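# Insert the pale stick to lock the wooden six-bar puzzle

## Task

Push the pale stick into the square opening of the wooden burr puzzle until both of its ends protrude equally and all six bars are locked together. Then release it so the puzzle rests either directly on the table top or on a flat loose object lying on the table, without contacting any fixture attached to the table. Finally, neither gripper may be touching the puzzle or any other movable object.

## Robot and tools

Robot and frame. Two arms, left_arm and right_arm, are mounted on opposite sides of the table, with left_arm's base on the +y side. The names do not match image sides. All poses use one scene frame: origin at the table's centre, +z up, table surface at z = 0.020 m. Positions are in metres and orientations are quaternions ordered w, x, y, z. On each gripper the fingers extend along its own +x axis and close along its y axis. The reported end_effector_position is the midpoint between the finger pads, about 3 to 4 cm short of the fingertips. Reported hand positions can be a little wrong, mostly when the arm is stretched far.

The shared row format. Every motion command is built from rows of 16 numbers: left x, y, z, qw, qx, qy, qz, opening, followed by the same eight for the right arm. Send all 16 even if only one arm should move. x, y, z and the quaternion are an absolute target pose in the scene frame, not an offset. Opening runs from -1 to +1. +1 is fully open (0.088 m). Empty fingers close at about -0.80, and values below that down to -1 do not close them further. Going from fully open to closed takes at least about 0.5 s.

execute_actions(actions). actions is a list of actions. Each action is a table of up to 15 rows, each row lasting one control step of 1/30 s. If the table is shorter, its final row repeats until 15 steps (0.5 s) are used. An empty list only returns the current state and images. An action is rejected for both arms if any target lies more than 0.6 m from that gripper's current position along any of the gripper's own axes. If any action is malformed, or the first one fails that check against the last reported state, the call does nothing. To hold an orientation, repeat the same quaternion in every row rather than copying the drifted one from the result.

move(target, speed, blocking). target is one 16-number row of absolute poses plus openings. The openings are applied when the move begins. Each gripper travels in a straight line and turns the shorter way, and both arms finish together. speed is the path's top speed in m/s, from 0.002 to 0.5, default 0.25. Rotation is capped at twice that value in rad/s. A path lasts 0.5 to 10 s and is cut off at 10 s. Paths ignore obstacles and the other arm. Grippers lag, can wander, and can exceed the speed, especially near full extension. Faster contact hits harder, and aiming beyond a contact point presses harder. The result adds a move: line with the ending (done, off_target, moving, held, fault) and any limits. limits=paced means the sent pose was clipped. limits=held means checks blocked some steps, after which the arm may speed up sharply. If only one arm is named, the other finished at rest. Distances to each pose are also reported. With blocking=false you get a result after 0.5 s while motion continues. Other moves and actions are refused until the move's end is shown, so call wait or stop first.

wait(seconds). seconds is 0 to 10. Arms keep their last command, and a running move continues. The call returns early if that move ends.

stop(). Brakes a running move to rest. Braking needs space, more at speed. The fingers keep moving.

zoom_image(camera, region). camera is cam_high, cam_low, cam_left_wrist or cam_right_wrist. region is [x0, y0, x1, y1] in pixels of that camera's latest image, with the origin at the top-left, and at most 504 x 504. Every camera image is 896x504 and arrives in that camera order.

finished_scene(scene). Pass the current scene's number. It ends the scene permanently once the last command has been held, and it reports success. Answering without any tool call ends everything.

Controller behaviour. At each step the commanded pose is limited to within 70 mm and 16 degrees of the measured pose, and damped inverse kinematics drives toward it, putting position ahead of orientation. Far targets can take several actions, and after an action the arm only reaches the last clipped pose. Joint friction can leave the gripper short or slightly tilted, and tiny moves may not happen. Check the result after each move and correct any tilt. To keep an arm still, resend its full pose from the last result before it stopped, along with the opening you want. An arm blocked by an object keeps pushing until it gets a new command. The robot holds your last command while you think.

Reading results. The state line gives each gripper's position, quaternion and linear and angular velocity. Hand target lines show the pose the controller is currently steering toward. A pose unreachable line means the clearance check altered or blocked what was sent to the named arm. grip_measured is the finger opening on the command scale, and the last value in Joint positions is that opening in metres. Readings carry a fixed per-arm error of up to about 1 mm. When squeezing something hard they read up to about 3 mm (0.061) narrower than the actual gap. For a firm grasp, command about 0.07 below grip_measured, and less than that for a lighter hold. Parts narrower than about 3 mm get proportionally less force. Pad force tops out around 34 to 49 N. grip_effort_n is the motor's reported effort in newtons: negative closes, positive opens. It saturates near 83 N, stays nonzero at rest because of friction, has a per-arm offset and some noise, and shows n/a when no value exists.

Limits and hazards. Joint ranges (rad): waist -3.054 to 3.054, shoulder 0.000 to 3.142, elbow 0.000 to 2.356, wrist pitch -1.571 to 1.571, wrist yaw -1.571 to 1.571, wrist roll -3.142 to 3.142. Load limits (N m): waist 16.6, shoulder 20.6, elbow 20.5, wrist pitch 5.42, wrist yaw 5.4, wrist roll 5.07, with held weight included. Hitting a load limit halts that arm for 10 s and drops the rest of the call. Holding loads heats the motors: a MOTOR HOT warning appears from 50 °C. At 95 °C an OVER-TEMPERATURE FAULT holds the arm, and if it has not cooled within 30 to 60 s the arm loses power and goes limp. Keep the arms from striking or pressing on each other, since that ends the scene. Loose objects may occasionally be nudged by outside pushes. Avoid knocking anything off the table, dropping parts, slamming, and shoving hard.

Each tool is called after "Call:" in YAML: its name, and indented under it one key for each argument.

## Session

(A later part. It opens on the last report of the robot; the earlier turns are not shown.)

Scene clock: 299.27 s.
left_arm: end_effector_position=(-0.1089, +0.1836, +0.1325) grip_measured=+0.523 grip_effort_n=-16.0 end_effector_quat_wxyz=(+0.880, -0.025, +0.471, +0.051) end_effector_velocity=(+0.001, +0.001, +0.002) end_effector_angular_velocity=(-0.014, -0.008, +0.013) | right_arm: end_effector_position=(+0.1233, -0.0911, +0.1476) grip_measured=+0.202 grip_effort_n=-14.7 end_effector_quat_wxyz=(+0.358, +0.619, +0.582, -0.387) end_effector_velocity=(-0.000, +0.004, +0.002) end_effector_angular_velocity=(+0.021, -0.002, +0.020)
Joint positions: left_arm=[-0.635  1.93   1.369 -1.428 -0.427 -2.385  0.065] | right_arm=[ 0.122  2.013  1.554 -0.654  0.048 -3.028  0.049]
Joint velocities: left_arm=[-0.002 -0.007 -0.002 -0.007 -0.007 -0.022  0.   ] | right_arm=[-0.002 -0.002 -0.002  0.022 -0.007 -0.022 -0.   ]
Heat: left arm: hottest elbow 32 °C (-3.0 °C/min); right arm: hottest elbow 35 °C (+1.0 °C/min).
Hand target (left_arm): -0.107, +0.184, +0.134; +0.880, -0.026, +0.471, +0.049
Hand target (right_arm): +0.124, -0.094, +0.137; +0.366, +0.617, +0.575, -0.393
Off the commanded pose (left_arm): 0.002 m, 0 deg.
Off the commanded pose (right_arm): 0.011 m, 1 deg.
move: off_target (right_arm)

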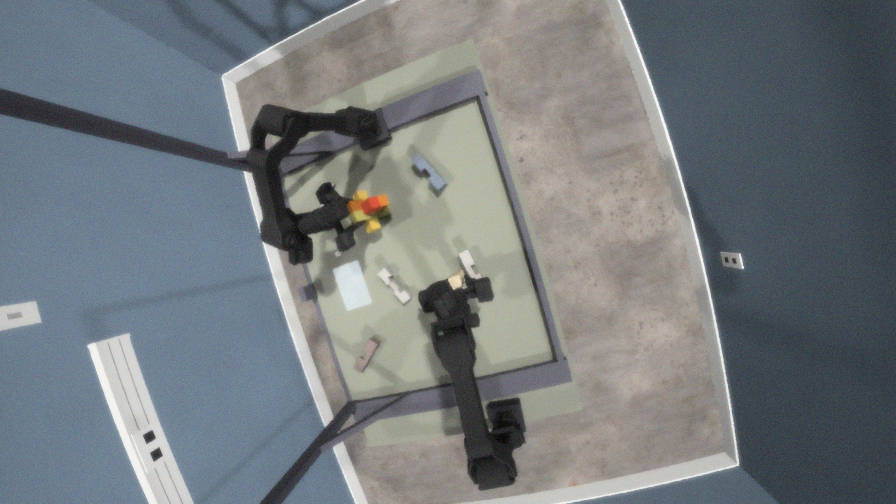

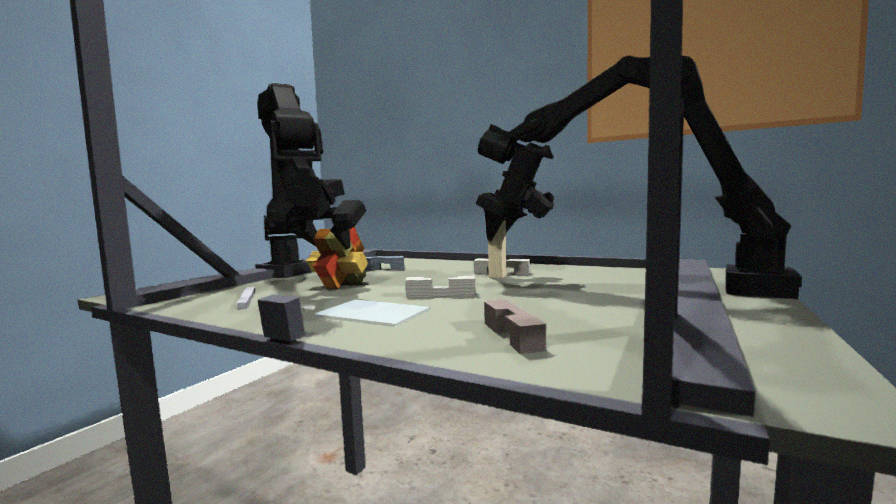

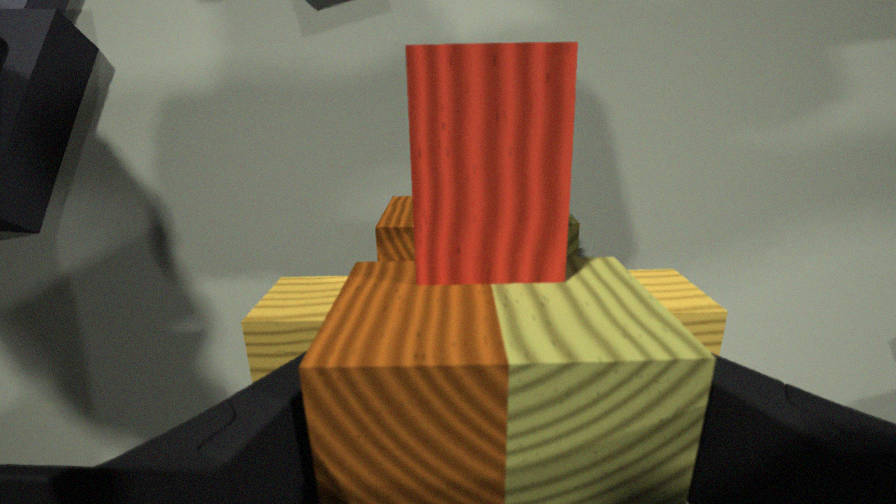

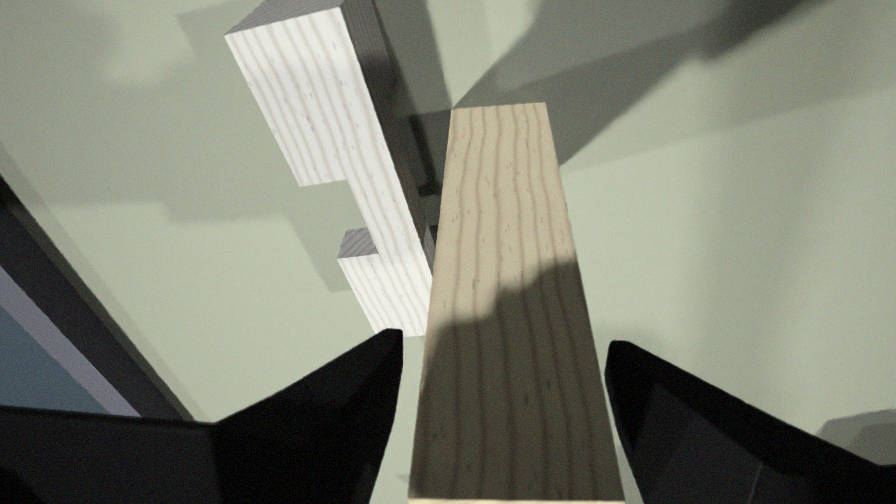

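Call:
execute_actions:
  actions:
    - [[-0.107,0.184,0.134,0.8804,-0.0259,0.4711,0.0485,0.50,0.1235,-0.094,0.137,-0.3664,-0.6168,-0.5752,0.3930,0.15],[-0.107,0.184,0.134,0.8804,-0.0259,0.4711,0.0485,0.50,0.1235,-0.094,0.137,-0.3664,-0.6168,-0.5752,0.3930,0.10],[-0.107,0.184,0.134,0.8804,-0.0259,0.4711,0.0485,0.49,0.1235,-0.094,0.137,-0.3664,-0.6168,-0.5752,0.3930,0.05],[-0.107,0.184,0.134,0.8804,-0.0259,0.4711,0.0485,0.48,0.1235,-0.094,0.137,-0.3664,-0.6168,-0.5752,0.3930,0.0],[-0.107,0.184,0.134,0.8804,-0.0259,0.4711,0.0485,0.47,0.1235,-0.094,0.137,-0.3664,-0.6168,-0.5752,0.3930,-0.04],[-0.107,0.184,0.134,0.8804,-0.0259,0.4711,0.0485,0.46,0.1235,-0.094,0.137,-0.3664,-0.6168,-0.5752,0.3930,-0.07],[-0.107,0.184,0.134,0.8804,-0.0259,0.4711,0.0485,0.45,0.1235,-0.094,0.137,-0.3664,-0.6168,-0.5752,0.3930,-0.10],[-0.107,0.184,0.134,0.8804,-0.0259,0.4711,0.0485,0.44,0.1235,-0.094,0.137,-0.3664,-0.6168,-0.5752,0.3930,-0.12],[-0.107,0.184,0.134,0.8804,-0.0259,0.4711,0.0485,0.43,0.1235,-0.094,0.137,-0.3664,-0.6168,-0.5752,0.3930,-0.14],[-0.107,0.184,0.134,0.8804,-0.0259,0.4711,0.0485,0.42,0.1235,-0.094,0.137,-0.3664,-0.6168,-0.5752,0.3930,-0.16],[-0.107,0.184,0.134,0.8804,-0.0259,0.4711,0.0485,0.41,0.1235,-0.094,0.137,-0.3664,-0.6168,-0.5752,0.3930,-0.18],[-0.107,0.184,0.134,0.8804,-0.0259,0.4711,0.0485,0.40,0.1235,-0.094,0.137,-0.3664,-0.6168,-0.5752,0.3930,-0.20]]
    - [[-0.107,0.184,0.134,0.8804,-0.0259,0.4711,0.0485,0.39,0.1235,-0.094,0.137,-0.3664,-0.6168,-0.5752,0.3930,-0.22]]

Scene clock: 308.43 s.
left_arm: end_effector_position=(-0.1088, +0.1835, +0.1325) grip_measured=+0.466 grip_effort_n=-83.5 end_effector_quat_wxyz=(+0.880, -0.025, +0.471, +0.051) end_effector_velocity=(-0.000, -0.001, +0.000) end_effector_angular_velocity=(-0.006, -0.001, -0.012) | right_arm: end_effector_position=(+0.1235, -0.0910, +0.1477) grip_measured=-0.175 grip_effort_n=-83.5 end_effector_quat_wxyz=(+0.358, +0.620, +0.582, -0.387) end_effector_velocity=(+0.000, -0.005, -0.002) end_effector_angular_velocity=(-0.022, +0.002, +0.007)
Joint positions: left_arm=[-0.635  1.93   1.369 -1.428 -0.427 -2.385  0.062] | right_arm=[ 0.122  2.013  1.554 -0.654  0.049 -3.028  0.03 ]
Joint velocities: left_arm=[-0.002 -0.002 -0.002  0.007 -0.007  0.007 -0.   ] | right_arm=[-0.002 -0.002 -0.002 -0.022 -0.007 -0.007 -0.   ]
Heat: left arm: hottest elbow 32 °C (-3.0 °C/min); right arm: hottest elbow 34 °C (-1.0 °C/min).
Hand target (left_arm): -0.107, +0.184, +0.134; +0.880, -0.026, +0.471, +0.049
Hand target (right_arm): +0.124, -0.094, +0.137; +0.366, +0.617, +0.575, -0.393
Off the commanded pose (left_arm): 0.002 m, 0 deg.
Off the commanded pose (right_arm): 0.011 m, 1 deg.

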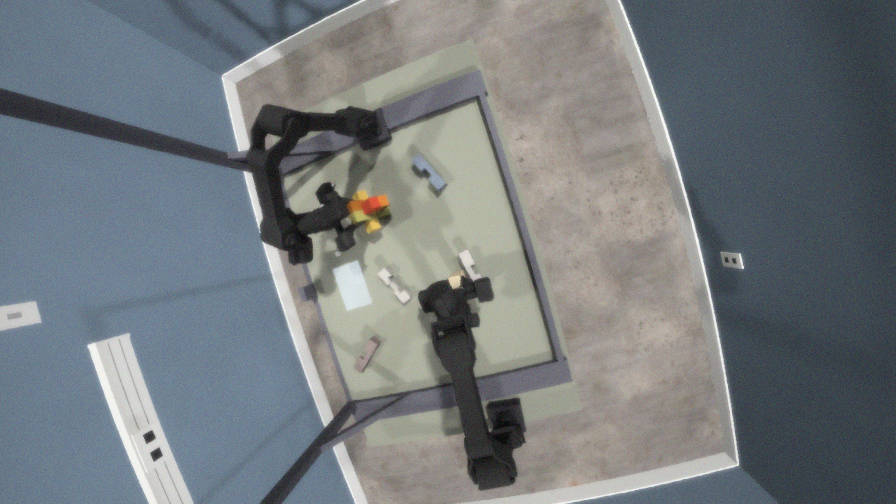

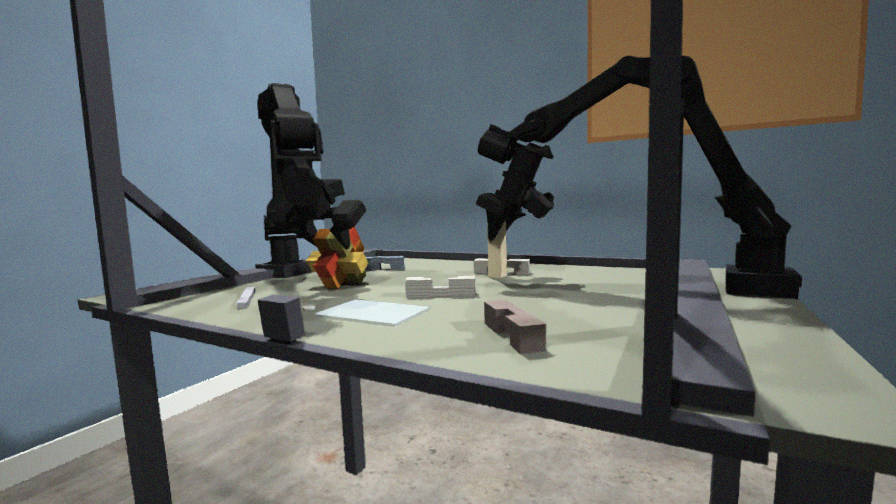

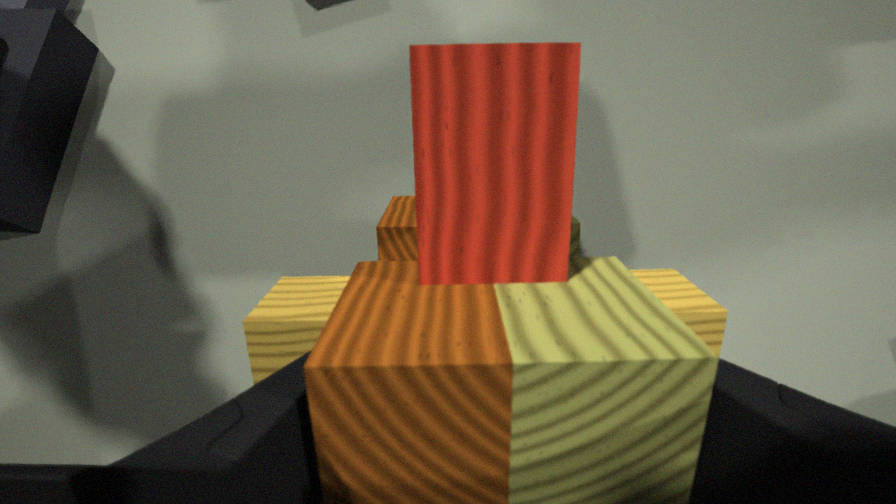

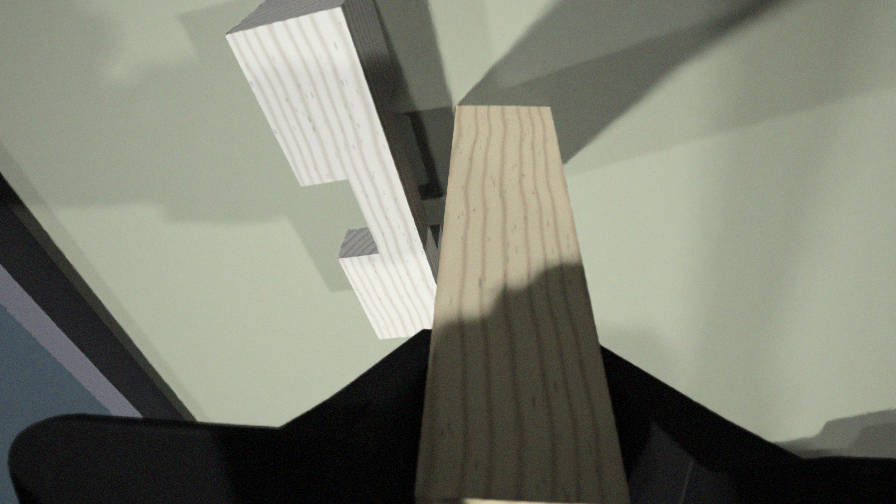

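Call:
move:
  target: [-0.107, 0.184, 0.152, 0.8804, -0.0259, 0.4711, 0.0485, 0.39, 0.1235, -0.095, 0.21, -0.3664, -0.6168, -0.5752, 0.3930, -0.24]
  speed: 0.08

Scene clock: 329.67 s.
left_arm: end_effector_position=(-0.1071, +0.1865, +0.1434) grip_measured=+0.466 grip_effort_n=-83.5 end_effector_quat_wxyz=(+0.883, -0.016, +0.465, +0.056) end_effector_velocity=(-0.000, -0.001, -0.000) end_effector_angular_velocity=(-0.014, -0.002, +0.000) | right_arm: end_effector_position=(+0.1238, -0.0968, +0.2015) grip_measured=-0.175 grip_effort_n=-83.5 end_effector_quat_wxyz=(+0.373, +0.612, +0.572, -0.399) end_effector_velocity=(+0.002, -0.002, -0.000) end_effector_angular_velocity=(-0.008, +0.003, +0.002)
Joint positions: left_arm=[-0.635  1.924  1.398 -1.487 -0.425 -2.385  0.062] | right_arm=[ 0.122  2.001  1.769 -0.926  0.049 -3.028  0.03 ]
Joint velocities: left_arm=[-0.002 -0.002 -0.002  0.007 -0.007 -0.007 -0.   ] | right_arm=[-0.007 -0.002 -0.002 -0.007 -0.007 -0.007 -0.   ]
Heat: left arm: hottest shoulder 31 °C (-3.0 °C/min); right arm: hottest elbow 34 °C (-2.0 °C/min).
Hand target (left_arm): -0.107, +0.184, +0.152; +0.880, -0.026, +0.471, +0.049
Hand target (right_arm): +0.124, -0.095, +0.210; +0.366, +0.617, +0.575, -0.393
Off the commanded pose (left_arm): 0.009 m, 2 deg.
Off the commanded pose (right_arm): 0.009 m, 1 deg.
move: off_target (left_arm, right_arm)

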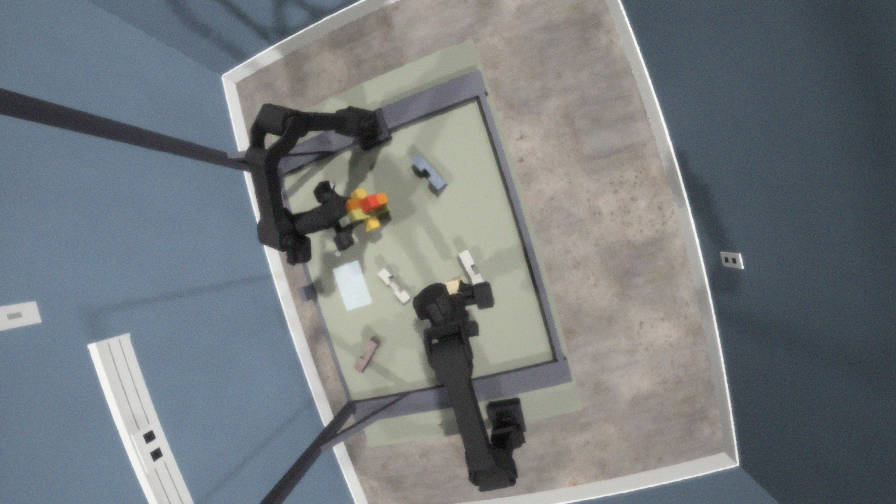

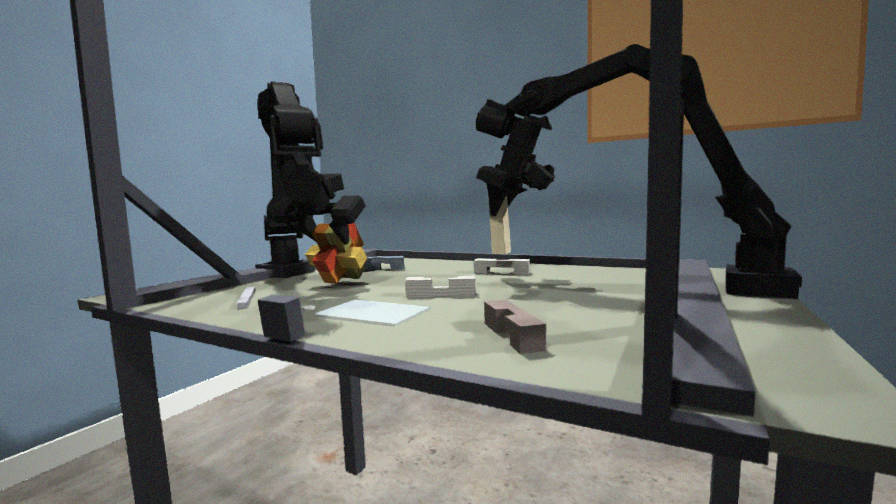

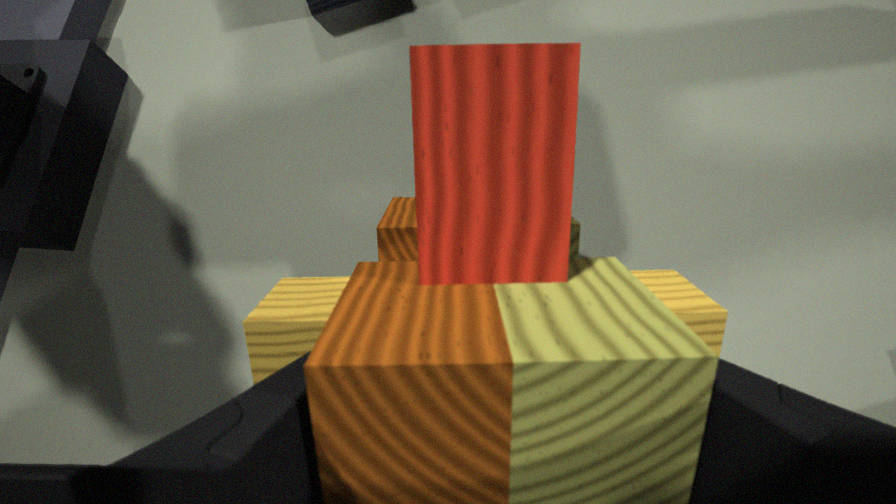

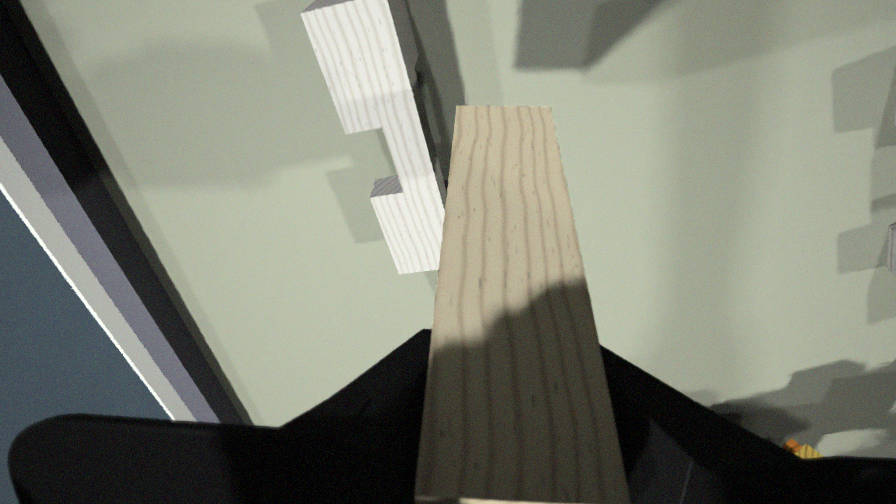

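Call:
move:
  target: [0.0, 0.12, 0.178, 0.7060, -0.0401, 0.7060, 0.0401, 0.39, 0.12, -0.17, 0.24, 0.2592, -0.6485, -0.2819, 0.6580, -0.24]
  speed: 0.3

Scene clock: 337.03 s.
left_arm: end_effector_position=(-0.0012, +0.1244, +0.1724) grip_measured=+0.466 grip_effort_n=-83.5 end_effector_quat_wxyz=(-0.704, +0.036, -0.707, -0.048) end_effector_velocity=(+0.000, +0.002, +0.000) end_effector_angular_velocity=(+0.007, -0.007, +0.005) | right_arm: end_effector_position=(+0.1201, -0.1672, +0.2396) grip_measured=-0.174 grip_effort_n=-83.5 end_effector_quat_wxyz=(+0.256, -0.647, -0.282, +0.661) end_effector_velocity=(-0.000, -0.002, -0.001) end_effector_angular_velocity=(+0.002, +0.000, +0.008)
Joint positions: left_arm=[-0.008  1.752  1.429 -1.264  0.005 -1.672  0.062] | right_arm=[ 0.126  1.477  1.128 -0.441  0.01  -1.556  0.03 ]
Joint velocities: left_arm=[-0.002 -0.002 -0.002 -0.007 -0.007 -0.007 -0.   ] | right_arm=[-0.002 -0.007 -0.012  0.007 -0.007 -0.007 -0.   ]
Heat: left arm: hottest shoulder 32 °C (-1.0 °C/min); right arm: hottest elbow 34 °C (-2.0 °C/min).
Hand target (left_arm): -0.001, +0.121, +0.177; +0.703, -0.040, +0.709, +0.041
Hand target (right_arm): +0.120, -0.170, +0.240; -0.258, +0.648, +0.282, -0.659
Off the commanded pose (left_arm): 0.007 m, 1 deg.
Off the commanded pose (right_arm): 0.003 m, 1 deg.
move: done

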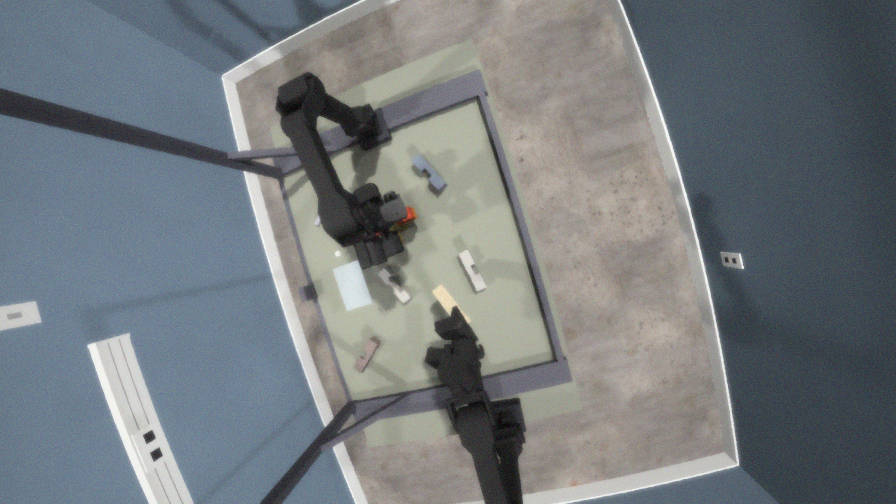

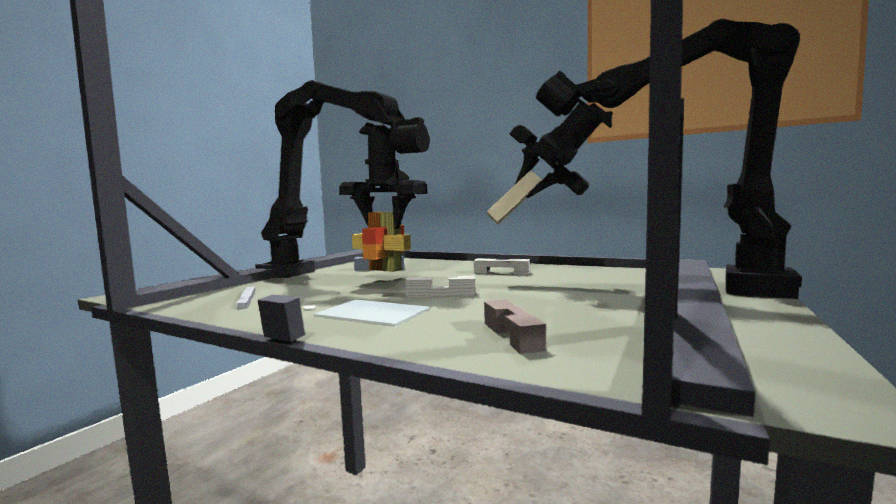

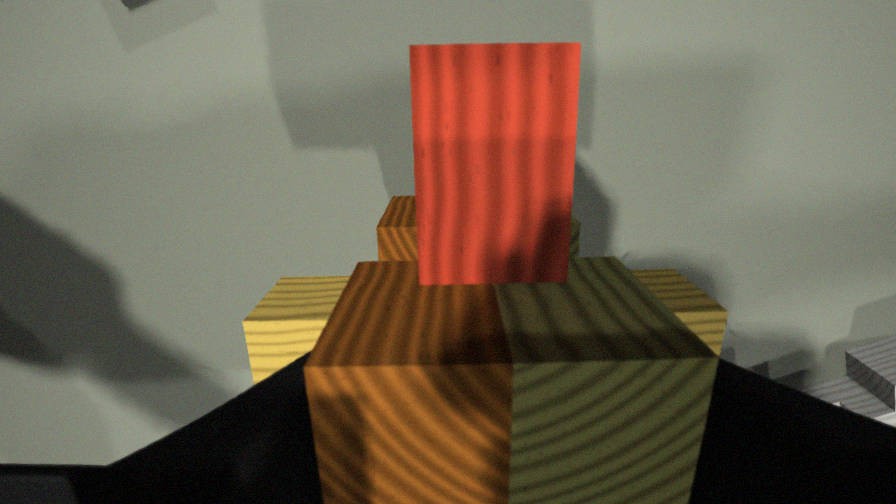

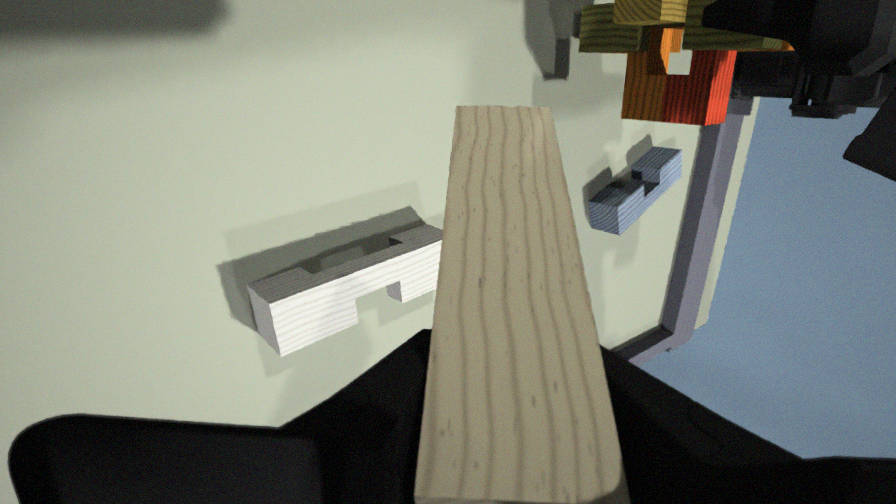

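Call:
move:
  target: [0.044, 0.098, 0.158, 0.7060, -0.0401, 0.7060, 0.0401, 0.39, 0.0825, -0.099, 0.10, 0.6482, -0.1710, 0.1526, 0.7262, -0.24]
  speed: 0.3

Scene clock: 347.87 s.
left_arm: end_effector_position=(+0.0418, +0.1029, +0.1562) grip_measured=+0.466 grip_effort_n=-83.5 end_effector_quat_wxyz=(-0.704, +0.038, -0.708, -0.045) end_effector_velocity=(-0.002, +0.002, +0.002) end_effector_angular_velocity=(+0.003, -0.007, -0.015) | right_arm: end_effector_position=(+0.0821, -0.0968, +0.1058) grip_measured=-0.174 grip_effort_n=-83.5 end_effector_quat_wxyz=(+0.646, -0.167, +0.148, +0.730) end_effector_velocity=(-0.004, -0.002, -0.003) end_effector_angular_velocity=(-0.016, +0.028, +0.013)
Joint positions: left_arm=[ 0.118  1.848  1.483 -1.216  0.005 -1.544  0.062] | right_arm=[0.197 1.978 0.816 0.711 0.009 0.004 0.03 ]
Joint velocities: left_arm=[-0.007 -0.007 -0.002 -0.007 -0.007  0.007 -0.   ] | right_arm=[ 0.002  0.002 -0.002 -0.007 -0.022  0.022 -0.   ]
Heat: left arm: hottest elbow 33 °C (+1.0 °C/min); right arm: hottest elbow 34 °C (-2.0 °C/min).
Hand target (left_arm): +0.044, +0.098, +0.158; +0.705, -0.040, +0.707, +0.040
Hand target (right_arm): +0.082, -0.099, +0.100; +0.647, -0.171, +0.153, +0.727
Off the commanded pose (left_arm): 0.006 m, 1 deg.
Off the commanded pose (right_arm): 0.006 m, 1 deg.
move: done

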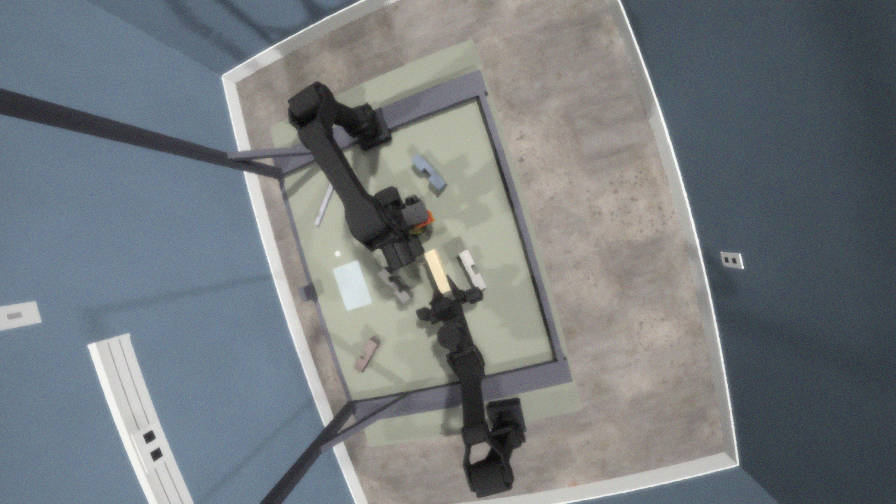

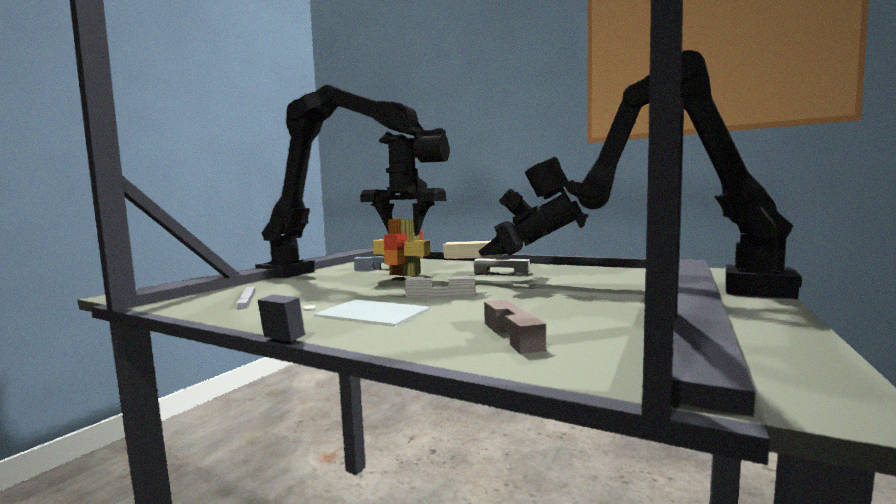

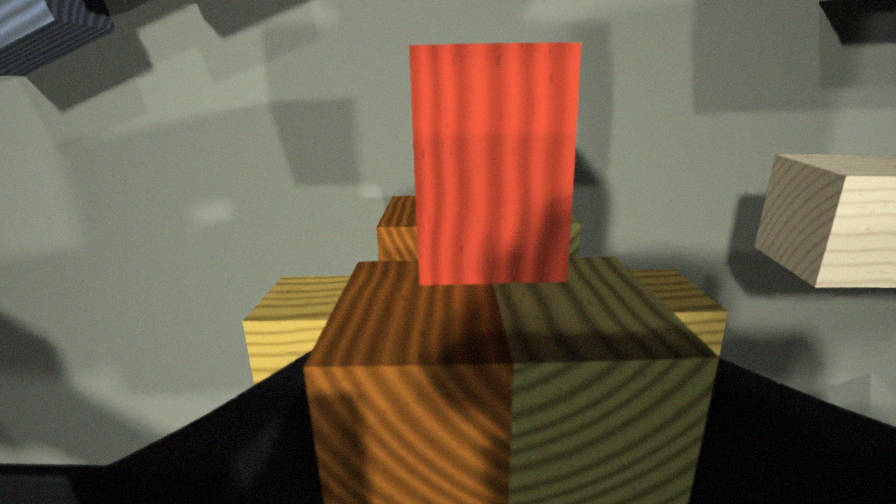

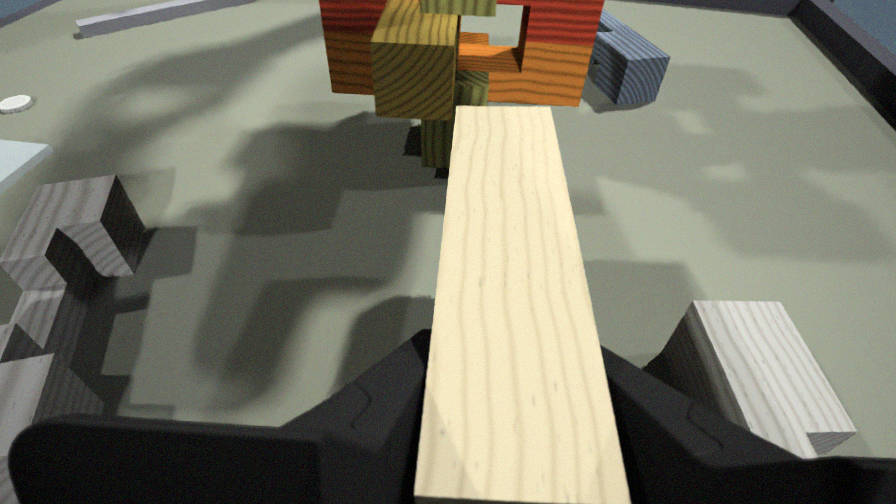

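Call:
zoom_image:
  camera: "cam_low"
  region: [350, 190, 550, 300]

Call:
zoom_image:
  camera: "cam_right_wrist"
  region: [300, 0, 640, 200]

Region (350, 190, 550, 300) of cam_low's 896x504 image, scaled by 2.520, with more detail than that image has; it fills the top 277 rows of this view, and the rest is white.

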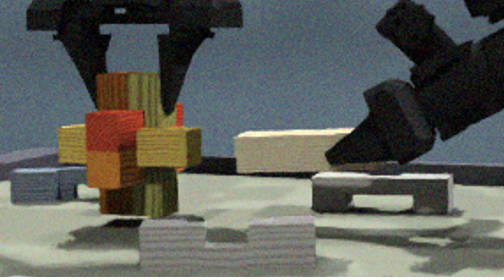

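Region (300, 0, 640, 200) of cam_right_wrist's 896x504 image, scaled by 1.482, with more detail than that image has; it fills the top 296 rows of this view, and the rest is white.

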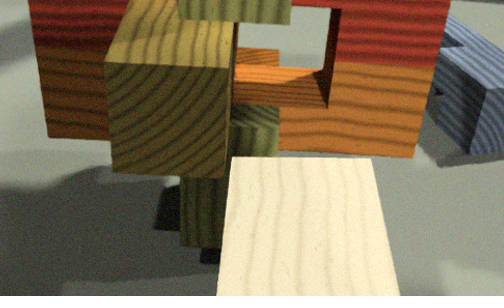

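Call:
move:
  target: [0.044, 0.098, 0.140, 0.7060, -0.0401, 0.7060, 0.0401, 0.39, 0.0825, -0.099, 0.09, 0.6482, -0.1710, 0.1526, 0.7262, -0.24]
  speed: 0.03

Scene clock: 353.43 s.
left_arm: end_effector_position=(+0.0426, +0.0975, +0.1470) grip_measured=+0.466 grip_effort_n=-83.5 end_effector_quat_wxyz=(-0.705, +0.046, -0.707, -0.036) end_effector_velocity=(-0.002, +0.002, +0.002) end_effector_angular_velocity=(+0.001, +0.008, +0.019) | right_arm: end_effector_position=(+0.0823, -0.0963, +0.0964) grip_measured=-0.174 grip_effort_n=-83.5 end_effector_quat_wxyz=(+0.647, -0.166, +0.148, +0.729) end_effector_velocity=(-0.002, +0.001, +0.003) end_effector_angular_velocity=(+0.010, +0.018, +0.014)
Joint positions: left_arm=[ 0.118  1.853  1.453 -1.156  0.004 -1.544  0.062] | right_arm=[0.197 2.012 0.811 0.752 0.012 0.006 0.03 ]
Joint velocities: left_arm=[-0.002 -0.007 -0.002 -0.007  0.007 -0.022 -0.   ] | right_arm=[-0.002 -0.002  0.002  0.007 -0.022  0.007 -0.   ]
Heat: left arm: hottest elbow 34 °C (+2.0 °C/min); right arm: hottest elbow 33 °C (-3.0 °C/min).
Hand target (left_arm): +0.044, +0.098, +0.140; +0.706, -0.040, +0.706, +0.040
Hand target (right_arm): +0.083, -0.099, +0.090; +0.648, -0.171, +0.153, +0.726
Off the commanded pose (left_arm): 0.007 m, 1 deg.
Off the commanded pose (right_arm): 0.007 m, 1 deg.
move: done

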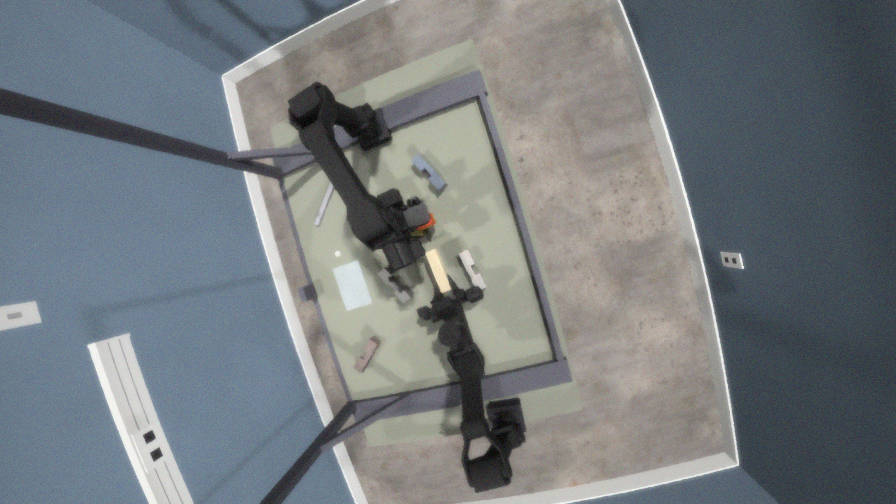

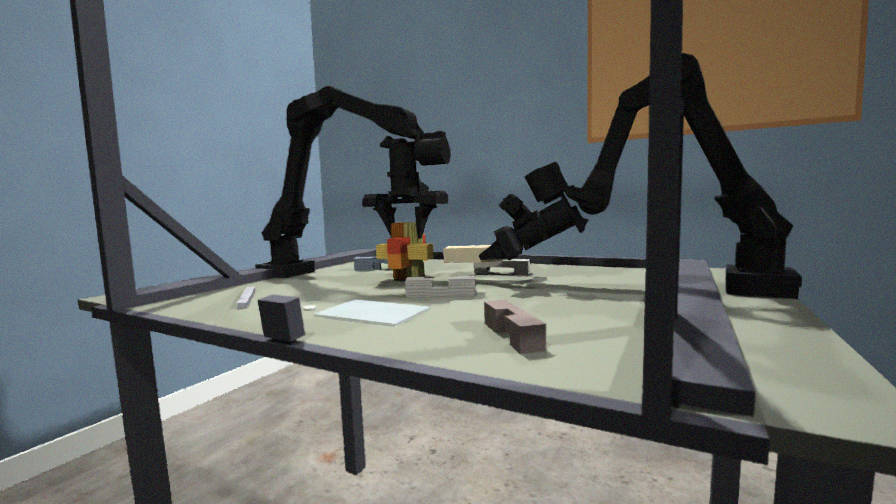

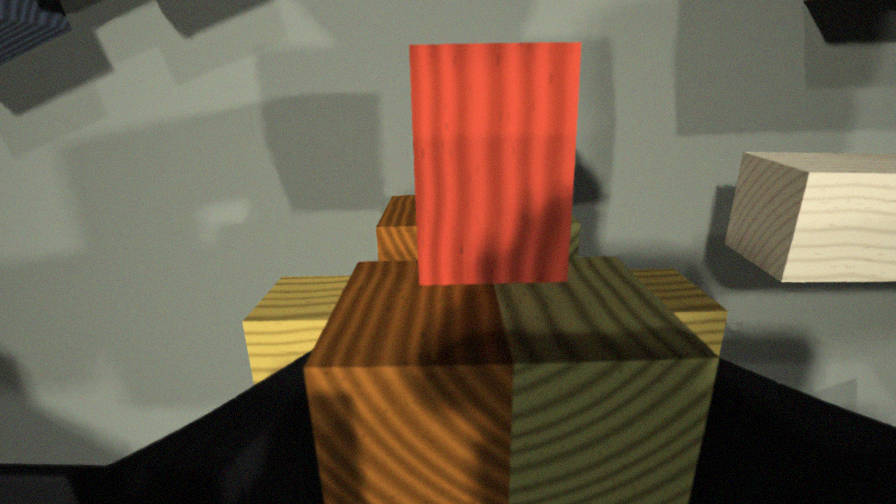

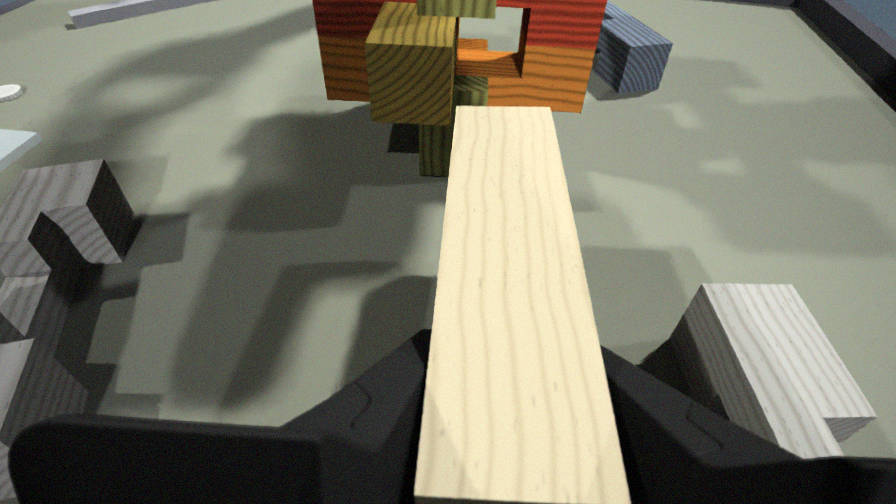

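Call:
zoom_image:
  camera: "cam_low"
  region: [370, 215, 510, 295]

Call:
zoom_image:
  camera: "cam_left_wrist"
  region: [560, 120, 896, 360]

Region (370, 215, 510, 295) of cam_low's 896x504 image, scaled by 3.600, with more detail than that image has; it fills the top 288 rows of this view, and the rest is white.

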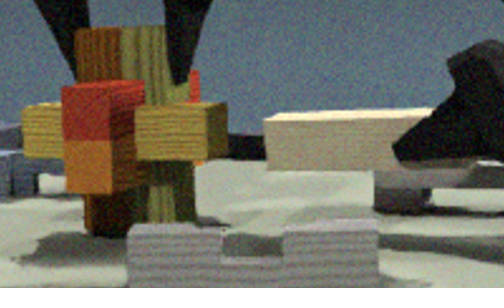

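Region (560, 120, 896, 360) of cam_left_wrist's 896x504 image, scaled by 1.500, with more detail than that image has; it fills the top 360 rows of this view, and the rest is white.

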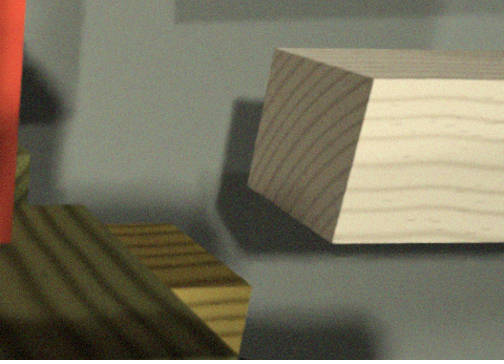

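Call:
zoom_image:
  camera: "cam_low"
  region: [400, 230, 500, 275]

Call:
zoom_image:
  camera: "cam_right_wrist"
  region: [300, 0, 620, 200]

Region (400, 230, 500, 275) of cam_low's 896x504 image, scaled by 5.040, with more detail than that image has; it fills the top 227 rows of this view, and the rest is white.

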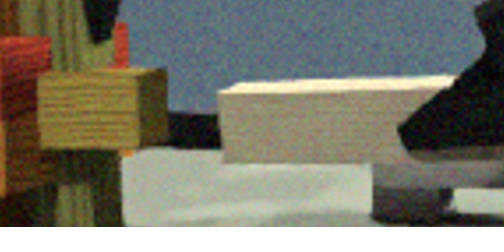

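Region (300, 0, 620, 200) of cam_right_wrist's 896x504 image, scaled by 1.575, with more detail than that image has; it fills the top 315 rows of this view, and the rest is white.

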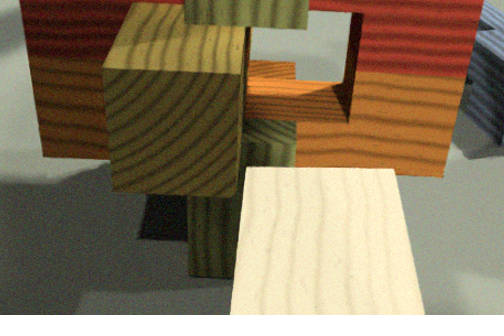

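Call:
move:
  target: [0.044, 0.098, 0.134, 0.7060, -0.0401, 0.7060, 0.0401, 0.39, 0.0825, -0.099, 0.103, 0.6513, -0.1551, 0.1384, 0.7298, -0.24]
  speed: 0.02

Scene clock: 407.93 s.
left_arm: end_effector_position=(+0.0425, +0.0981, +0.1450) grip_measured=+0.466 grip_effort_n=-83.5 end_effector_quat_wxyz=(-0.705, +0.046, -0.707, -0.036) end_effector_velocity=(-0.002, +0.002, +0.000) end_effector_angular_velocity=(+0.006, +0.008, -0.010) | right_arm: end_effector_position=(+0.0825, -0.0974, +0.0989) grip_measured=-0.174 grip_effort_n=-83.5 end_effector_quat_wxyz=(+0.649, -0.159, +0.142, +0.731) end_effector_velocity=(+0.002, -0.001, +0.001) end_effector_angular_velocity=(-0.003, +0.003, -0.012)
Joint positions: left_arm=[ 0.118  1.853  1.444 -1.149  0.004 -1.544  0.062] | right_arm=[0.197 2.011 0.797 0.785 0.012 0.006 0.03 ]
Joint velocities: left_arm=[-0.002 -0.002 -0.002 -0.007  0.007  0.007 -0.   ] | right_arm=[-0.002 -0.007 -0.002 -0.007  0.007  0.007 -0.   ]
Heat: left arm: hottest elbow 32 °C (-1.0 °C/min); right arm: hottest wrist pitch 35 °C (+1.0 °C/min).
Hand target (left_arm): +0.044, +0.098, +0.134; +0.706, -0.040, +0.706, +0.040
Hand target (right_arm): +0.082, -0.099, +0.103; +0.651, -0.155, +0.138, +0.730
Off the commanded pose (left_arm): 0.011 m, 1 deg.
Off the commanded pose (right_arm): 0.004 m, 1 deg.
move: off_target (left_arm)

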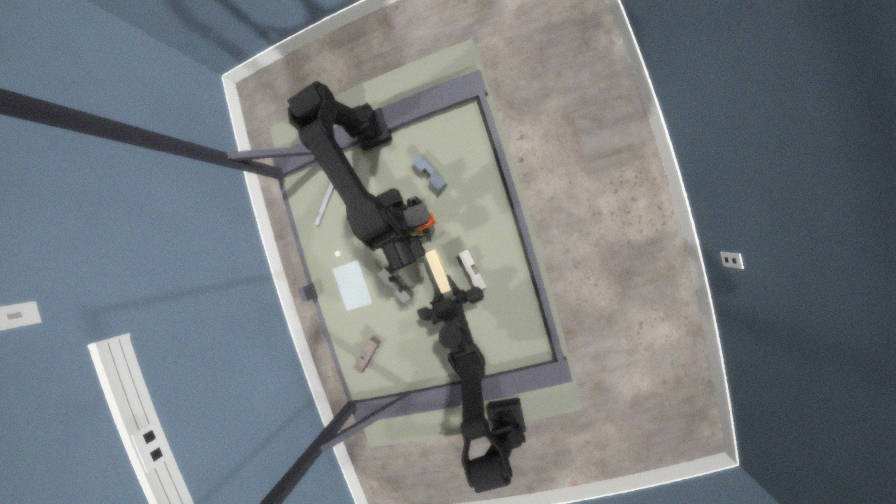

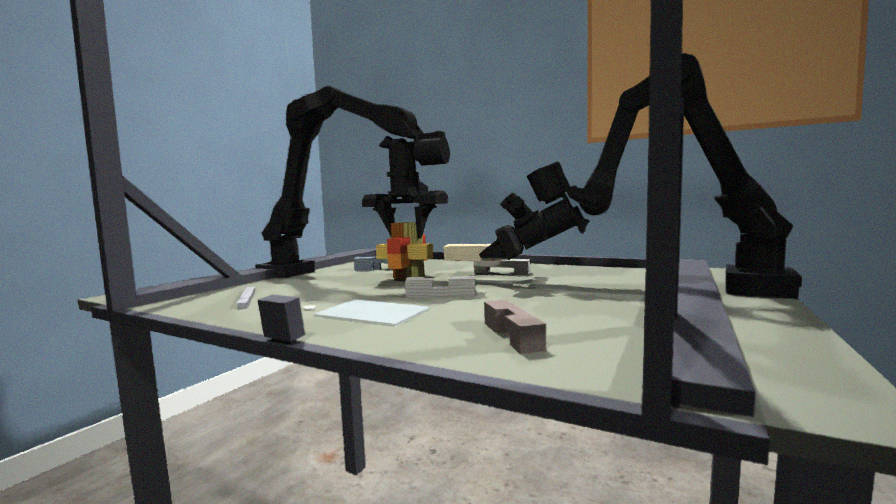

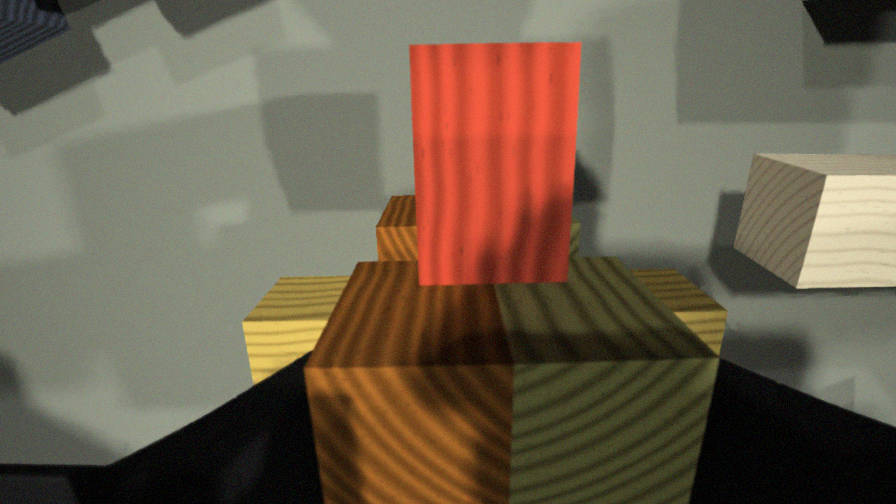

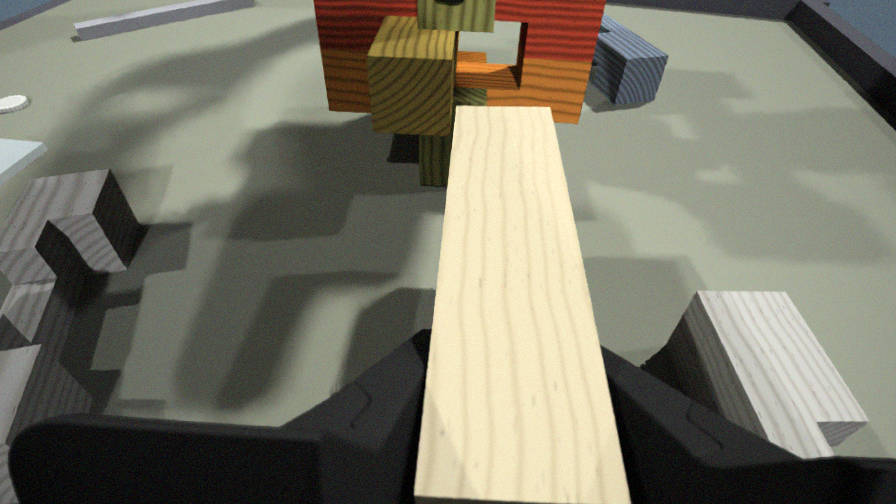

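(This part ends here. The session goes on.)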